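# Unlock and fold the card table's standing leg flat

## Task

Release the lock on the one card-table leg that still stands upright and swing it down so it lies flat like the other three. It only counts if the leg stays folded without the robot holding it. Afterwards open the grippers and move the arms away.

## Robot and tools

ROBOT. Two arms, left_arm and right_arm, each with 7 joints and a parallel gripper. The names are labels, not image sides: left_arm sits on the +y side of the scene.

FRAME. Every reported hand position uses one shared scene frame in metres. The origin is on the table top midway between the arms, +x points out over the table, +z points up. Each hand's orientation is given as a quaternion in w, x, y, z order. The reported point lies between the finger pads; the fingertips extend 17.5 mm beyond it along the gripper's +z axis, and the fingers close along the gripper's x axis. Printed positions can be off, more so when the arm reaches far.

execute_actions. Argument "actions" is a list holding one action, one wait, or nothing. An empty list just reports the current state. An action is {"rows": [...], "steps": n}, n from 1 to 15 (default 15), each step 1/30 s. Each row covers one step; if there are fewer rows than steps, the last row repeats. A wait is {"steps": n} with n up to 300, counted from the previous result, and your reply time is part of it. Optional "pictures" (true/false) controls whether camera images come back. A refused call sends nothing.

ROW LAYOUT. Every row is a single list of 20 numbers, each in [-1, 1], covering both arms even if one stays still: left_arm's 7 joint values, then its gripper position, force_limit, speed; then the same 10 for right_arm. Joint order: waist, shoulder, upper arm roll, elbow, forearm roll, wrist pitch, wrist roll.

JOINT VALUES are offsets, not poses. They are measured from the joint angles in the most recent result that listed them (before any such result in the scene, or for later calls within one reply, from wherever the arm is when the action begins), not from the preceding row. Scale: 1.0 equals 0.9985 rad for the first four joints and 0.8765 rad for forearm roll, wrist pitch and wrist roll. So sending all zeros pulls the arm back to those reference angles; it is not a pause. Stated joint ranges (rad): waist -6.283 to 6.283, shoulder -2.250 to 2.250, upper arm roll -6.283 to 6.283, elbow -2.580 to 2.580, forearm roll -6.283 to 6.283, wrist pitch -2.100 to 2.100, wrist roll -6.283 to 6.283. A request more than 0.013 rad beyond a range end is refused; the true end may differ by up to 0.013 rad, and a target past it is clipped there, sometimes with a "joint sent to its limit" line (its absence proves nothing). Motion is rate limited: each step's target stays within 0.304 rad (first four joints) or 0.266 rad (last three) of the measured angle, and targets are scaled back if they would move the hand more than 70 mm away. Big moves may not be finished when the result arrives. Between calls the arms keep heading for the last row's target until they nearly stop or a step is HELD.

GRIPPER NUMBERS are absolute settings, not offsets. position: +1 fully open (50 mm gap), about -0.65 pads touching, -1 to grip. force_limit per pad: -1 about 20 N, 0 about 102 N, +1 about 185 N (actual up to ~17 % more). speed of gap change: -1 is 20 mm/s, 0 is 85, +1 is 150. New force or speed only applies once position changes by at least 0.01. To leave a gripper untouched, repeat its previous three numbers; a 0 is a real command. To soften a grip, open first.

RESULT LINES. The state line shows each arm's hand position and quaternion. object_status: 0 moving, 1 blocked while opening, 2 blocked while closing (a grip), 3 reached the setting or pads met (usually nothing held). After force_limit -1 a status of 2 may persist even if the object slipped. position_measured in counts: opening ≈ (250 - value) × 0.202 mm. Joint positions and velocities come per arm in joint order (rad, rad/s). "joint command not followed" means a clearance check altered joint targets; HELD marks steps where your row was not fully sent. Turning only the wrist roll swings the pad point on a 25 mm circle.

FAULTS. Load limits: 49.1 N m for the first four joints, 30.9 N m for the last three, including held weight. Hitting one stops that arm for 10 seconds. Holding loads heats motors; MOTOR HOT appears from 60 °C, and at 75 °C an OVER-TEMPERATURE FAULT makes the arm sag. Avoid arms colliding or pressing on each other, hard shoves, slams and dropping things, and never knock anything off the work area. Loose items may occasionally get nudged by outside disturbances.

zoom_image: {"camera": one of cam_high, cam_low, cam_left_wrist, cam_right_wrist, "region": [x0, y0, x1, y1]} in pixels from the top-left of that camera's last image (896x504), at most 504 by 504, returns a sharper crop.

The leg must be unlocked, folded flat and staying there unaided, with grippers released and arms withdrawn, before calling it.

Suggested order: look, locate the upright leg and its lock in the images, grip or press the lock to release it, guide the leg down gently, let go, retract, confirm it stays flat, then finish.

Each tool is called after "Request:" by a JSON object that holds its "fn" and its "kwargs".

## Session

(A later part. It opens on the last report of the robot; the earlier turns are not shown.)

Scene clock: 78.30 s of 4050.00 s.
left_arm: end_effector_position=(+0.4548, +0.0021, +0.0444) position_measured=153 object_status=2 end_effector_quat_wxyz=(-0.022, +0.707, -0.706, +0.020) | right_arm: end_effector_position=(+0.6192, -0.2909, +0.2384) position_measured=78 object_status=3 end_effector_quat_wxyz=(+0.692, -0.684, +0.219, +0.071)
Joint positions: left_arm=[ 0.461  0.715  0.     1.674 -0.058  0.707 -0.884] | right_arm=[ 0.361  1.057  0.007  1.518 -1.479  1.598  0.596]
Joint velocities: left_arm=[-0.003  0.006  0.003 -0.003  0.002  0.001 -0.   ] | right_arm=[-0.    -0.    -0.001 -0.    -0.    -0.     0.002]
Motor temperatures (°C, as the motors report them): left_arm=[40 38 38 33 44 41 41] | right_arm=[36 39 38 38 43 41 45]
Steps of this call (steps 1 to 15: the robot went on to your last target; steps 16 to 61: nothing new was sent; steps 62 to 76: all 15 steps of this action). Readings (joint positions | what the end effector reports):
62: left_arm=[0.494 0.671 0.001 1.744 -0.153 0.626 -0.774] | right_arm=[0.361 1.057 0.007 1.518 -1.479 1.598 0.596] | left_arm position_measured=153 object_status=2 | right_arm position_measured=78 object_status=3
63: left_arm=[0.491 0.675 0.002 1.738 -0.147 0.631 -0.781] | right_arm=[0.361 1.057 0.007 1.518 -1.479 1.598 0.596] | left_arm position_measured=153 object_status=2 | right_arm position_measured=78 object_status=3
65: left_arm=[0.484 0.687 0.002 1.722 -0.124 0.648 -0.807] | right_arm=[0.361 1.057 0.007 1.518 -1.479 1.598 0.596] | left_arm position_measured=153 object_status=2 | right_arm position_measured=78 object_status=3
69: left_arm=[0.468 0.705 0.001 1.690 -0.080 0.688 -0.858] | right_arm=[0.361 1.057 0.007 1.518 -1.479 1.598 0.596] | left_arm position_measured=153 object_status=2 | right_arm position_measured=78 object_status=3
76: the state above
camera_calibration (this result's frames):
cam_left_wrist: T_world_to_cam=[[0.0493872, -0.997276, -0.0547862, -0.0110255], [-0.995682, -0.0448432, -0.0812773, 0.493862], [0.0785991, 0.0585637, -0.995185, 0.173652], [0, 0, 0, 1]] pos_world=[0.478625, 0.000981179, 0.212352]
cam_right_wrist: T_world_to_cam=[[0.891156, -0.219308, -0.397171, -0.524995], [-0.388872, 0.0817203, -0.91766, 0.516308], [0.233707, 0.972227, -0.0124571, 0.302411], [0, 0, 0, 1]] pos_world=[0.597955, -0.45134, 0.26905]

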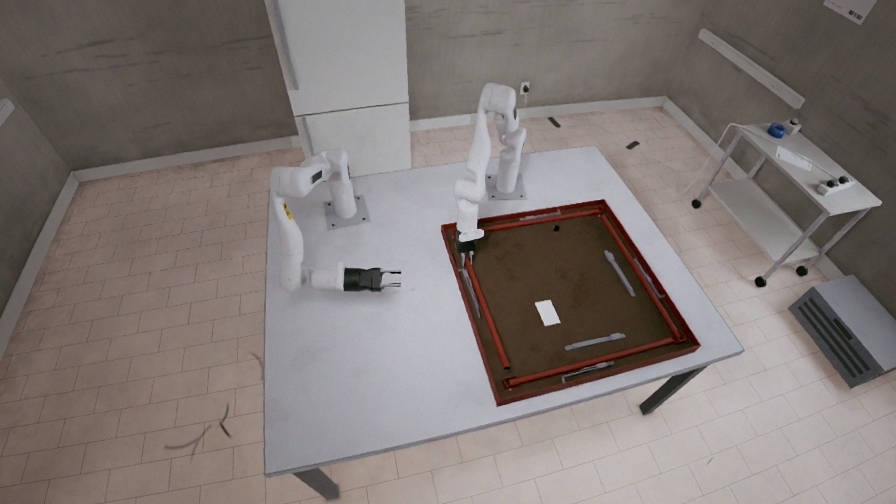

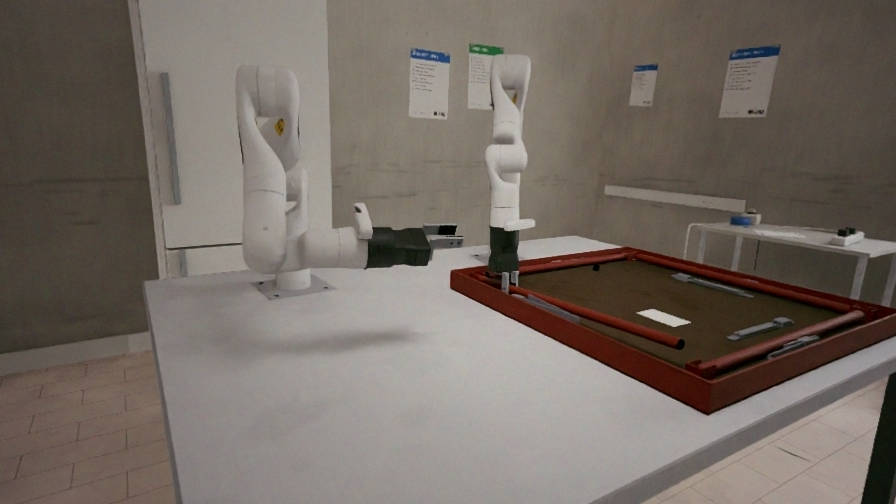

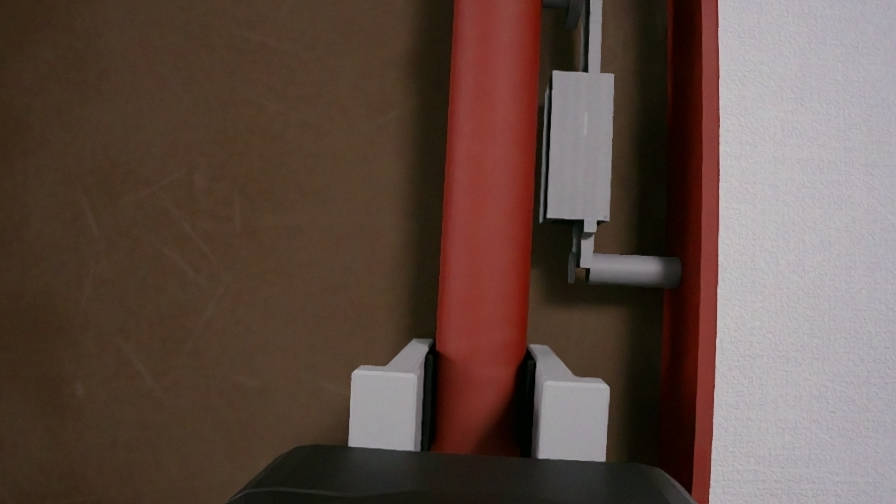

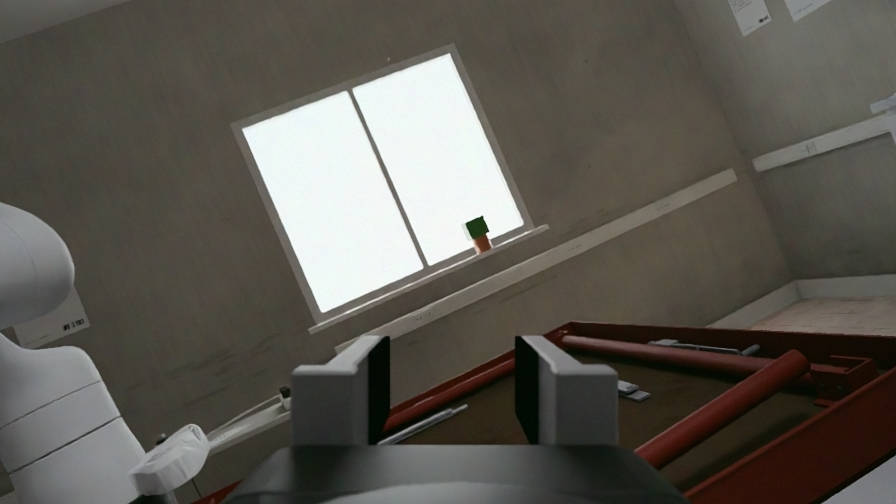

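Request:
{"fn": "execute_actions", "kwargs": {"actions": [{"rows":[[-0.007,0.01,0,-0.016,0.021,0.021,-0.024,-1,0.2,0.3,0,0,0,0,0,0,0,0.5,-0.5,-0.3],[-0.007,0.01,0,-0.016,0.021,0.021,-0.024,-1,0.2,0.3,0,0,0,0,0,0,0,0.5,-0.5,-0.3],[-0.007,0.01,0,-0.016,0.021,0.021,-0.024,-1,0.2,0.3,0,0,0,0,0,0,0,0.5,-0.5,-0.3],[-0.014,0.019,0,-0.031,0.042,0.043,-0.048,-1,0.2,0.3,0,0,0,0,0,0,0,0.5,-0.5,-0.3],[-0.014,0.019,0,-0.031,0.042,0.043,-0.048,-1,0.2,0.3,0,0,0,0,0,0,0,0.5,-0.5,-0.3],[-0.014,0.019,0,-0.031,0.042,0.043,-0.048,-1,0.2,0.3,0,0,0,0,0,0,0,0.5,-0.5,-0.3],[-0.021,0.029,0,-0.047,0.063,0.064,-0.072,-1,0.2,0.3,0,0,0,0,0,0,0,0.5,-0.5,-0.3]]}]}}

Scene clock: 81.33 s of 4050.00 s.
left_arm: end_effector_position=(+0.4548, +0.0019, +0.0418) position_measured=153 object_status=2 end_effector_quat_wxyz=(-0.002, +0.707, -0.707, +0.004) | right_arm: end_effector_position=(+0.6192, -0.2909, +0.2384) position_measured=78 object_status=3 end_effector_quat_wxyz=(+0.692, -0.684, +0.219, +0.071)
Joint positions: left_arm=[ 0.44   0.736 -0.001  1.629 -0.004  0.768 -0.947] | right_arm=[ 0.361  1.057  0.007  1.518 -1.479  1.598  0.596]
Joint velocities: left_arm=[-0.001  0.     0.002 -0.002  0.001  0.002 -0.   ] | right_arm=[-0.001 -0.002 -0.001 -0.001 -0.     0.    -0.001]
Motor temperatures (°C, as the motors report them): left_arm=[40 38 38 33 44 41 41] | right_arm=[36 39 38 38 43 41 45]
Steps of this call (steps 1 to 15: the robot went on to your last target; steps 16 to 76: nothing new was sent; steps 77 to 91: all 15 steps of this action). Readings (joint positions | what the end effector reports):
77: left_arm=[0.460 0.716 0.001 1.673 -0.057 0.708 -0.884] | right_arm=[0.361 1.057 0.007 1.518 -1.479 1.598 0.596] | left_arm position_measured=153 object_status=2 | right_arm position_measured=78 object_status=3
78: left_arm=[0.457 0.720 0.001 1.668 -0.052 0.713 -0.890] | right_arm=[0.361 1.057 0.007 1.518 -1.479 1.598 0.596] | left_arm position_measured=153 object_status=2 | right_arm position_measured=78 object_status=3
80: left_arm=[0.453 0.724 0.000 1.658 -0.040 0.726 -0.904] | right_arm=[0.361 1.057 0.007 1.518 -1.479 1.598 0.596] | left_arm position_measured=153 object_status=2 | right_arm position_measured=78 object_status=3
84: left_arm=[0.444 0.733 -0.000 1.638 -0.015 0.755 -0.933] | right_arm=[0.361 1.057 0.007 1.518 -1.479 1.598 0.596] | left_arm position_measured=153 object_status=2 | right_arm position_measured=78 object_status=3
91: the state above
camera_calibration (this result's frames):
cam_left_wrist: T_world_to_cam=[[0.0458954, -0.997545, -0.0528901, -0.00982066], [-0.99855, -0.0443211, -0.0305637, 0.492847], [0.0281446, 0.0542162, -0.998133, 0.194176], [0, 0, 0, 1]] pos_world=[0.487118, 0.00151951, 0.208357]
cam_right_wrist: T_world_to_cam=[[0.891157, -0.21931, -0.397168, -0.524998], [-0.388869, 0.0817202, -0.917661, 0.516308], [0.233709, 0.972227, -0.0124573, 0.302409], [0, 0, 0, 1]] pos_world=[0.597956, -0.45134, 0.269051]

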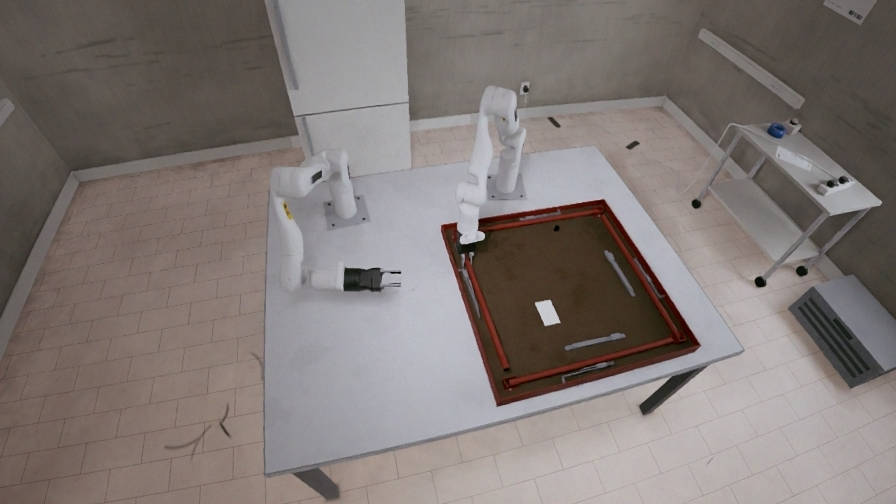

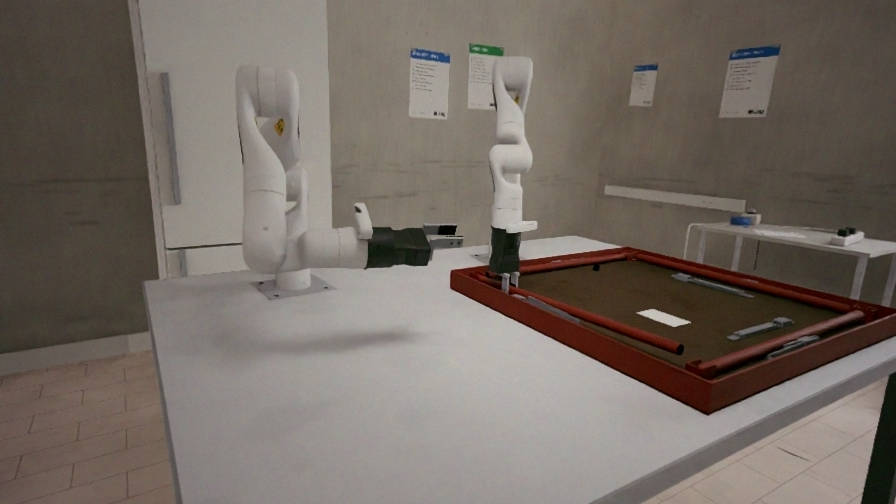

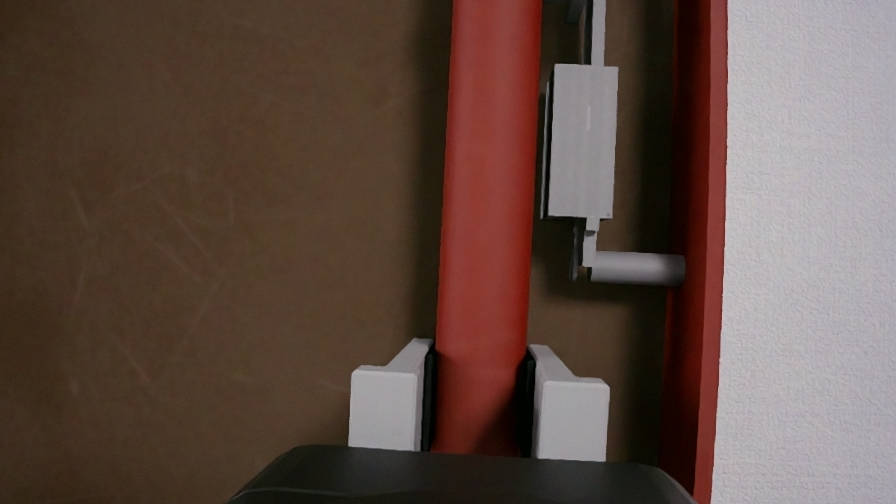

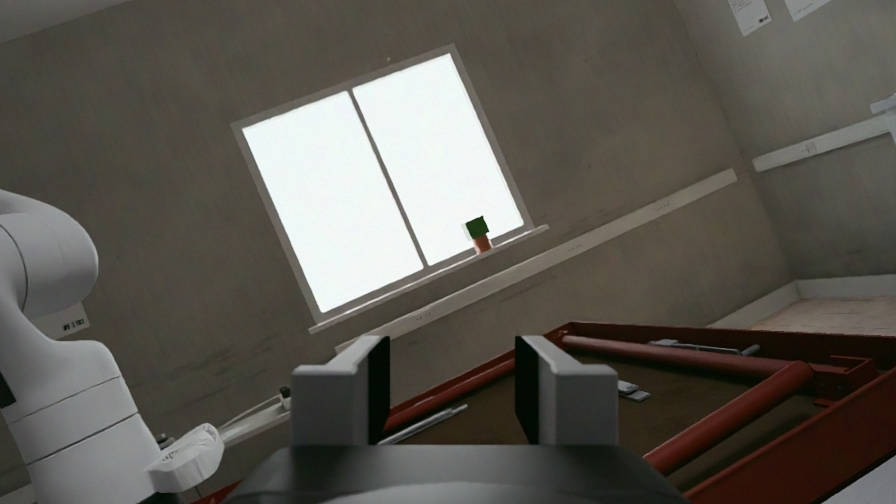

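Request:
{"fn": "execute_actions", "kwargs": {"actions": [{"rows":[[0,0,0,0,0,0,0,0.5,0.2,-0.4,0,0,0,0,0,0,0,0.5,-0.5,-0.3]],"steps":9}], "pictures": false}}

Request:
{"fn": "execute_actions", "kwargs": {"actions": [{"rows":[[0,-0.08,0,0,0,0.09,0,0.5,0.2,-0.4,0,0,0,0,0,0,0,0.5,-0.5,-0.3],[0,-0.08,0,0,0,0.09,0,0.5,0.2,-0.4,0,0,0,0,0,0,0,0.5,-0.5,-0.3],[0,-0.08,0,0,0,0.09,0,0.5,0.2,-0.4,0,0,0,0,0,0,0,0.5,-0.5,-0.3],[0,-0.08,0,0,0,0.09,0,0.5,0.2,-0.4,0,0,0,0,0,0,0,0.5,-0.5,-0.3],[0,-0.08,0,0,0,0.09,0,0.5,0.2,-0.4,0,0,0,0,0,0,0,0.5,-0.5,-0.3],[0,-0.45,0,0.15,0,0.3,0,0.5,0.2,-0.4,0,0,0,0,0,0,0,0.5,-0.5,-0.3]]}], "pictures": false}}

Request:
{"fn": "execute_actions", "kwargs": {"actions": [{"rows":[[0.7,-0.2,0,0.1,0,0.1,0,0.5,0.2,-0.4,0,0,0,0,0,0,0,0.5,-0.5,-0.3]]}], "pictures": false}}

Request:
{"fn": "execute_actions", "kwargs": {"actions": [{"steps":20}]}}

Request:
{"fn": "zoom_image", "kwargs": {"camera": "cam_low", "region": [440, 240, 820, 420]}}

Scene clock: 85.07 s of 4050.00 s.
left_arm: end_effector_position=(+0.4549, +0.0018, +0.0421) position_measured=78 object_status=0 end_effector_quat_wxyz=(-0.002, +0.707, -0.707, +0.004) | right_arm: end_effector_position=(+0.6192, -0.2909, +0.2384) position_measured=78 object_status=3 end_effector_quat_wxyz=(+0.692, -0.684, +0.219, +0.071)
Joint positions: left_arm=[ 0.44   0.735 -0.001  1.629 -0.004  0.768 -0.947] | right_arm=[ 0.361  1.057  0.007  1.518 -1.479  1.598  0.596]
Joint velocities: left_arm=[ 0.     0.002 -0.001 -0.001 -0.     0.001  0.   ] | right_arm=[ 0.002  0.001 -0.001 -0.    -0.    -0.     0.002]
Motor temperatures (°C, as the motors report them): left_arm=[40 38 38 33 44 41 41] | right_arm=[36 39 38 38 43 41 45]
Steps of this call (steps 1 to 15: the robot went on to your last target; steps 16 to 90: nothing new was sent; then 0.43 s passed at rest; steps 91 to 99: all 9 steps of this action). Readings (joint positions | what the end effector reports):
91: left_arm=[0.439 0.735 -0.001 1.629 -0.004 0.768 -0.947] | right_arm=[0.361 1.057 0.007 1.518 -1.479 1.598 0.596] | left_arm position_measured=147 object_status=0 | right_arm position_measured=78 object_status=3
92: left_arm=[0.439 0.733 -0.001 1.630 -0.004 0.768 -0.947] | right_arm=[0.361 1.057 0.007 1.518 -1.479 1.598 0.596] | left_arm position_measured=137 object_status=0 | right_arm position_measured=78 object_status=3
94: left_arm=[0.439 0.733 -0.001 1.629 -0.004 0.768 -0.947] | right_arm=[0.361 1.057 0.007 1.518 -1.479 1.598 0.596] | left_arm position_measured=118 object_status=0 | right_arm position_measured=78 object_status=3
98: left_arm=[0.440 0.735 -0.001 1.629 -0.004 0.768 -0.947] | right_arm=[0.361 1.057 0.007 1.518 -1.479 1.598 0.596] | left_arm position_measured=80 object_status=0 | right_arm position_measured=78 object_status=3
99: the state above

Scene clock: 85.57 s of 4050.00 s.
left_arm: end_effector_position=(+0.4027, +0.0394, +0.1771) position_measured=78 object_status=3 end_effector_quat_wxyz=(-0.005, +0.707, -0.707, +0.018) | right_arm: end_effector_position=(+0.6192, -0.2909, +0.2384) position_measured=78 object_status=3 end_effector_quat_wxyz=(+0.692, -0.684, +0.219, +0.071)
Joint positions: left_arm=[ 0.439  0.397 -0.001  1.73  -0.004  0.979 -0.947] | right_arm=[ 0.361  1.057  0.007  1.518 -1.479  1.598  0.596]
Joint velocities: left_arm=[ 0.001 -0.95  -0.     0.411 -0.001  0.454  0.   ] | right_arm=[-0.     0.001 -0.     0.001 -0.     0.    -0.   ]
Motor temperatures (°C, as the motors report them): left_arm=[40 38 38 33 44 41 41] | right_arm=[36 39 38 38 43 41 45]
Steps of this call (steps 1 to 15: all 15 steps of this action). Readings (joint positions | what the end effector reports):
1: left_arm=[0.440 0.734 -0.001 1.629 -0.004 0.768 -0.947] | right_arm=[0.361 1.057 0.007 1.518 -1.479 1.598 0.596] | left_arm position_measured=78 object_status=0 | right_arm position_measured=78 object_status=3
2: left_arm=[0.440 0.729 -0.001 1.630 -0.004 0.773 -0.947] | right_arm=[0.361 1.057 0.007 1.518 -1.479 1.598 0.596] | left_arm position_measured=78 object_status=0 | right_arm position_measured=78 object_status=3
4: left_arm=[0.439 0.701 -0.001 1.630 -0.004 0.797 -0.947] | right_arm=[0.361 1.057 0.007 1.518 -1.479 1.598 0.596] | left_arm position_measured=78 object_status=0 | right_arm position_measured=78 object_status=3
8: left_arm=[0.439 0.623 -0.001 1.638 -0.004 0.866 -0.947] | right_arm=[0.361 1.057 0.007 1.518 -1.479 1.598 0.596] | left_arm position_measured=78 object_status=3 | right_arm position_measured=78 object_status=3
15: the state above

Scene clock: 86.07 s of 4050.00 s.
left_arm: end_effector_position=(+0.2519, -0.0320, +0.2226) position_measured=78 object_status=3 end_effector_quat_wxyz=(+0.002, -0.568, +0.823, -0.023) | right_arm: end_effector_position=(+0.6192, -0.2909, +0.2384) position_measured=78 object_status=3 end_effector_quat_wxyz=(+0.692, -0.684, +0.219, +0.071)
Joint positions: left_arm=[ 0.805  0.228 -0.001  1.813 -0.004  1.054 -0.947] | right_arm=[ 0.361  1.057  0.007  1.518 -1.479  1.598  0.596]
Joint velocities: left_arm=[ 0.988 -0.116  0.002  0.063  0.002  0.05  -0.   ] | right_arm=[-0.    -0.001 -0.001  0.001 -0.     0.    -0.   ]
Motor temperatures (°C, as the motors report them): left_arm=[40 38 38 33 44 41 41] | right_arm=[36 40 38 38 43 41 45]
Steps of this call (steps 1 to 15: all 15 steps of this action). Readings (joint positions | what the end effector reports):
1: left_arm=[0.440 0.367 -0.001 1.743 -0.004 0.993 -0.947] | right_arm=[0.361 1.057 0.007 1.518 -1.479 1.598 0.596] | left_arm position_measured=78 object_status=3 | right_arm position_measured=78 object_status=3
2: left_arm=[0.444 0.343 -0.002 1.754 -0.005 1.005 -0.947] | right_arm=[0.361 1.057 0.007 1.518 -1.479 1.598 0.596] | left_arm position_measured=78 object_status=3 | right_arm position_measured=78 object_status=3
4: left_arm=[0.470 0.310 -0.003 1.768 -0.005 1.017 -0.947] | right_arm=[0.361 1.057 0.007 1.518 -1.479 1.598 0.596] | left_arm position_measured=78 object_status=3 | right_arm position_measured=78 object_status=3
8: left_arm=[0.579 0.270 -0.002 1.790 -0.005 1.035 -0.947] | right_arm=[0.361 1.057 0.007 1.518 -1.479 1.598 0.596] | left_arm position_measured=78 object_status=3 | right_arm position_measured=78 object_status=3
15: the state above

Scene clock: 86.73 s of 4050.00 s.
left_arm: end_effector_position=(+0.1236, -0.0749, +0.2295) position_measured=78 object_status=3 end_effector_quat_wxyz=(-0.003, -0.423, +0.906, -0.024) | right_arm: end_effector_position=(+0.6192, -0.2909, +0.2384) position_measured=78 object_status=3 end_effector_quat_wxyz=(+0.692, -0.684, +0.219, +0.071)
Joint positions: left_arm=[ 1.137  0.197 -0.001  1.83  -0.004  1.067 -0.947] | right_arm=[ 0.361  1.057  0.007  1.518 -1.479  1.598  0.596]
Joint velocities: left_arm=[ 0.011 -0.001 -0.001  0.001 -0.    -0.001 -0.   ] | right_arm=[ 0.002 -0.     0.     0.002 -0.    -0.     0.   ]
Motor temperatures (°C, as the motors report them): left_arm=[40 38 38 33 44 41 41] | right_arm=[36 40 38 38 43 41 45]
Steps of this call (steps 1 to 20: the robot went on to your last target). Readings (joint positions | what the end effector reports):
1: left_arm=[0.838 0.224 -0.001 1.815 -0.004 1.055 -0.947] | right_arm=[0.361 1.057 0.007 1.518 -1.479 1.598 0.596] | left_arm position_measured=78 object_status=3 | right_arm position_measured=78 object_status=3
2: left_arm=[0.871 0.221 -0.001 1.817 -0.004 1.057 -0.947] | right_arm=[0.361 1.057 0.007 1.518 -1.479 1.598 0.596] | left_arm position_measured=78 object_status=3 | right_arm position_measured=78 object_status=3
4: left_arm=[0.937 0.215 -0.001 1.820 -0.004 1.059 -0.947] | right_arm=[0.361 1.057 0.007 1.518 -1.479 1.598 0.596] | left_arm position_measured=78 object_status=3 | right_arm position_measured=78 object_status=3
8: left_arm=[1.065 0.204 0.000 1.826 -0.003 1.064 -0.947] | right_arm=[0.361 1.057 0.007 1.518 -1.479 1.598 0.596] | left_arm position_measured=78 object_status=3 | right_arm position_measured=78 object_status=3
20: the state above
camera_calibration (this result's frames):
cam_left_wrist: T_world_to_cam=[[-0.604271, -0.796263, -0.02867, 0.0285458], [-0.794003, 0.604777, -0.0616826, 0.194978], [0.0664545, -0.014509, -0.997684, 0.385007], [0, 0, 0, 1]] pos_world=[0.146477, -0.089602, 0.39696]
cam_right_wrist: T_world_to_cam=[[0.891159, -0.219315, -0.39716, -0.525006], [-0.388861, 0.0817205, -0.917665, 0.516307], [0.233714, 0.972226, -0.0124571, 0.302406], [0, 0, 0, 1]] pos_world=[0.597959, -0.451341, 0.269052]

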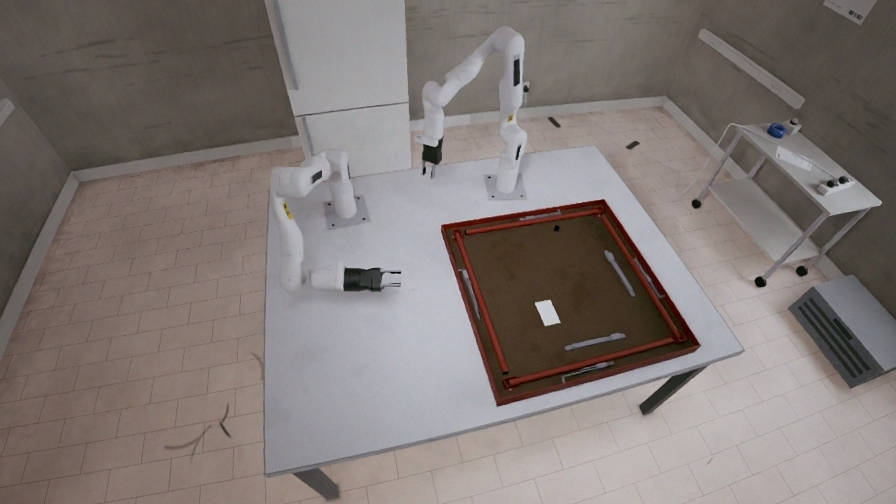

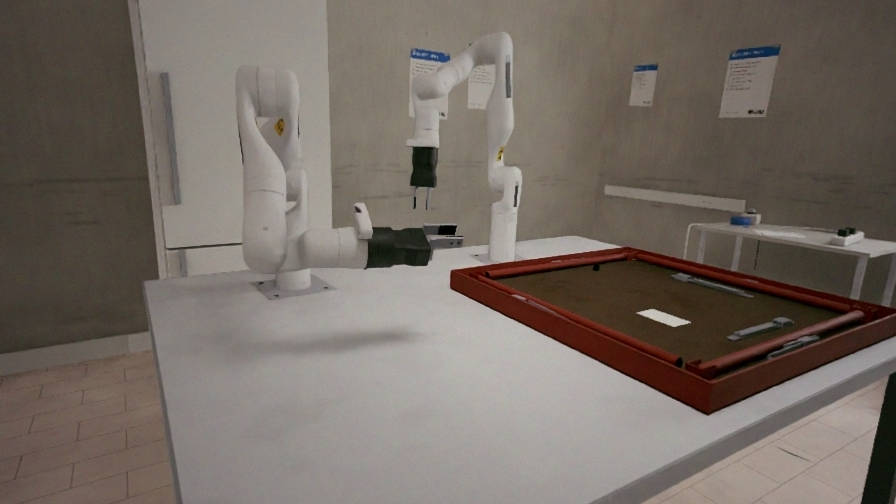

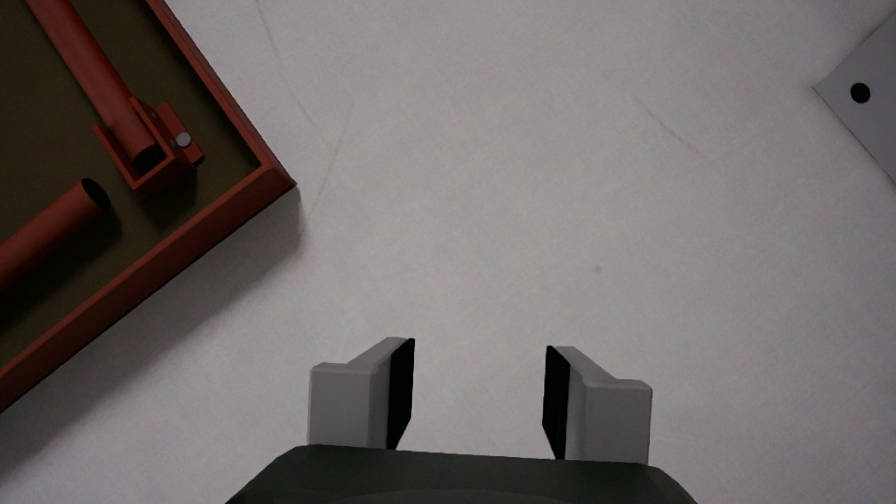

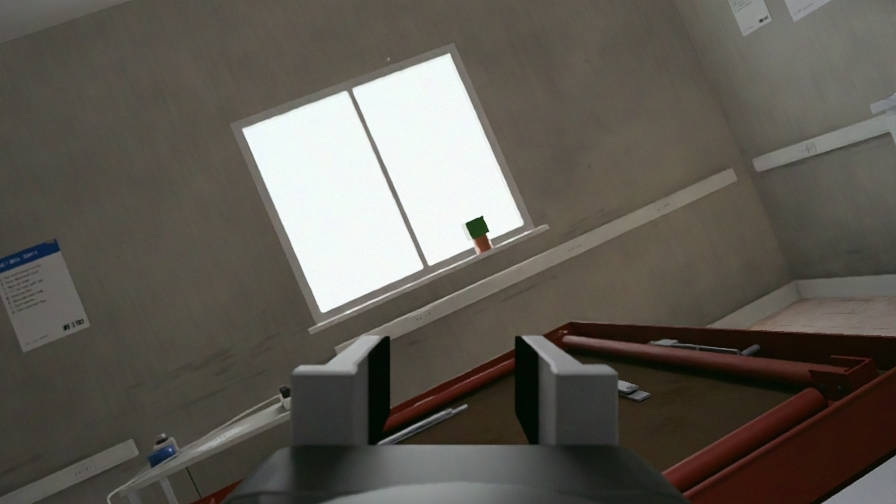

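Region (440, 240, 820, 420) of cam_low's 896x504 image, scaled by 1.326, with more detail than that image has; it fills the top 239 rows of this view, and the rest is white.

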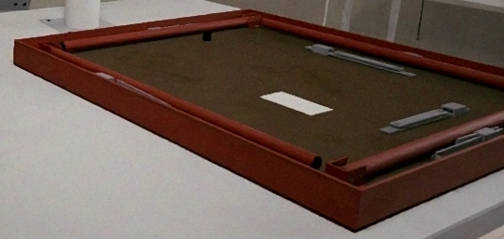

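Request:
{"fn": "execute_actions", "kwargs": {"actions": []}}

Scene clock: 88.50 s of 4050.00 s.
left_arm: end_effector_position=(+0.1231, -0.0750, +0.2295) position_measured=78 object_status=3 end_effector_quat_wxyz=(-0.003, -0.423, +0.906, -0.024) | right_arm: end_effector_position=(+0.6192, -0.2909, +0.2384) position_measured=78 object_status=3 end_effector_quat_wxyz=(+0.692, -0.684, +0.219, +0.071)
Joint positions: left_arm=[ 1.138  0.197 -0.001  1.83  -0.004  1.067 -0.947] | right_arm=[ 0.361  1.057  0.007  1.518 -1.479  1.598  0.596]
Joint velocities: left_arm=[ 0.001 -0.     0.    -0.     0.001  0.     0.   ] | right_arm=[ 0.     0.001 -0.    -0.001  0.    -0.     0.   ]
Motor temperatures (°C, as the motors report them): left_arm=[40 38 38 33 44 41 41] | right_arm=[36 40 38 38 43 41 45]
Steps of this call (steps 1 to 15: the robot went on to your last target; steps 16 to 53: nothing new was sent). Readings (joint positions | what the end effector reports):
1: left_arm=[1.137 0.197 -0.001 1.830 -0.004 1.067 -0.947] | right_arm=[0.361 1.057 0.007 1.518 -1.479 1.598 0.596] | left_arm position_measured=78 object_status=3 | right_arm position_measured=78 object_status=3
2: left_arm=[1.138 0.197 -0.001 1.830 -0.004 1.067 -0.947] | right_arm=[0.361 1.057 0.007 1.518 -1.479 1.598 0.596] | left_arm position_measured=78 object_status=3 | right_arm position_measured=78 object_status=3
4: left_arm=[1.138 0.197 -0.001 1.830 -0.004 1.067 -0.947] | right_arm=[0.361 1.057 0.007 1.518 -1.479 1.598 0.596] | left_arm position_measured=78 object_status=3 | right_arm position_measured=78 object_status=3
8: left_arm=[1.138 0.197 -0.001 1.830 -0.004 1.067 -0.947] | right_arm=[0.361 1.057 0.007 1.518 -1.479 1.598 0.596] | left_arm position_measured=78 object_status=3 | right_arm position_measured=78 object_status=3
53: the state above
All arms were judged still, so your last target was given up. Only a new action makes them travel on or press farther. Fingers that are still opening or closing keep moving.
camera_calibration (this result's frames):
cam_left_wrist: T_world_to_cam=[[-0.605319, -0.795468, -0.028648, 0.0283352], [-0.7932, 0.605818, -0.0617934, 0.194664], [0.0665102, -0.0146811, -0.997678, 0.385057], [0, 0, 0, 1]] pos_world=[0.145949, -0.0897381, 0.397003]
cam_right_wrist: T_world_to_cam=[[0.891159, -0.219315, -0.39716, -0.525006], [-0.388861, 0.0817206, -0.917665, 0.516307], [0.233714, 0.972226, -0.012457, 0.302406], [0, 0, 0, 1]] pos_world=[0.597959, -0.451341, 0.269052]

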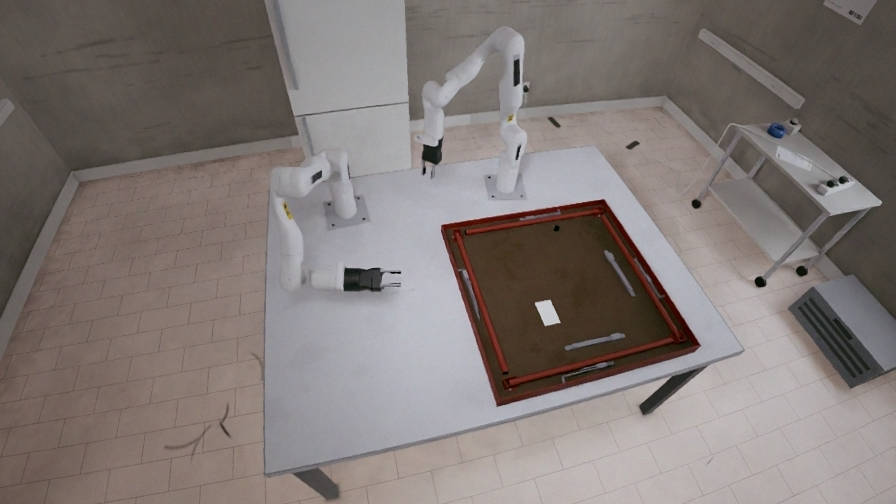

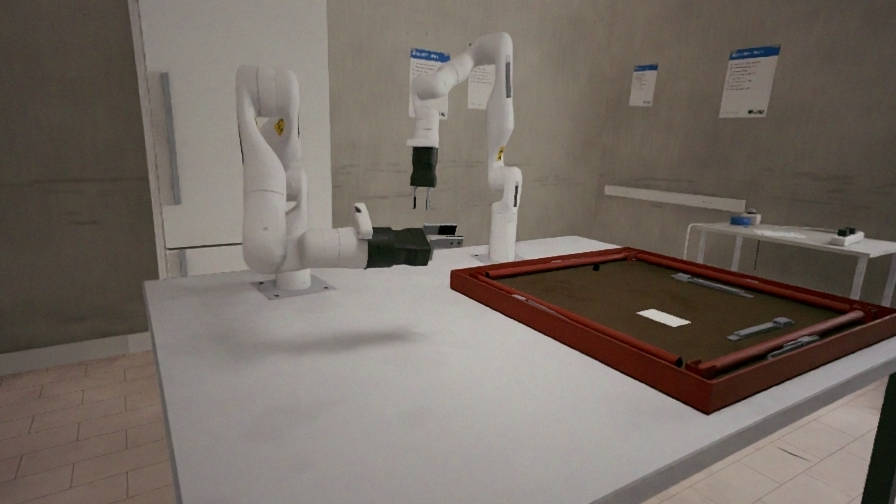

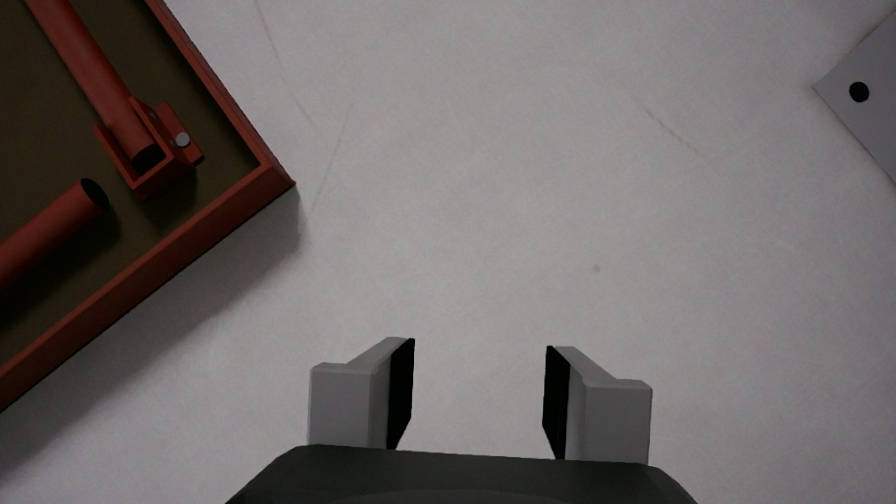

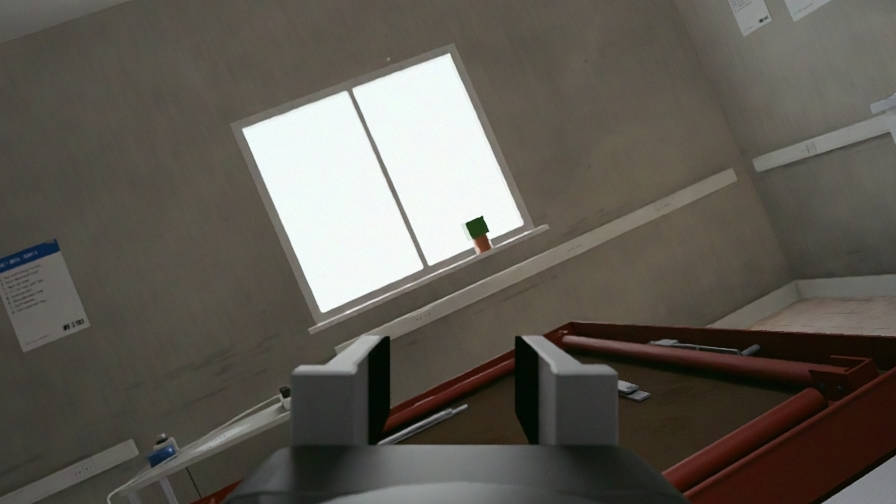

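Request:
{"fn": "finished_scene", "kwargs": {"scene": 2}}

The scene is finished: the task was done.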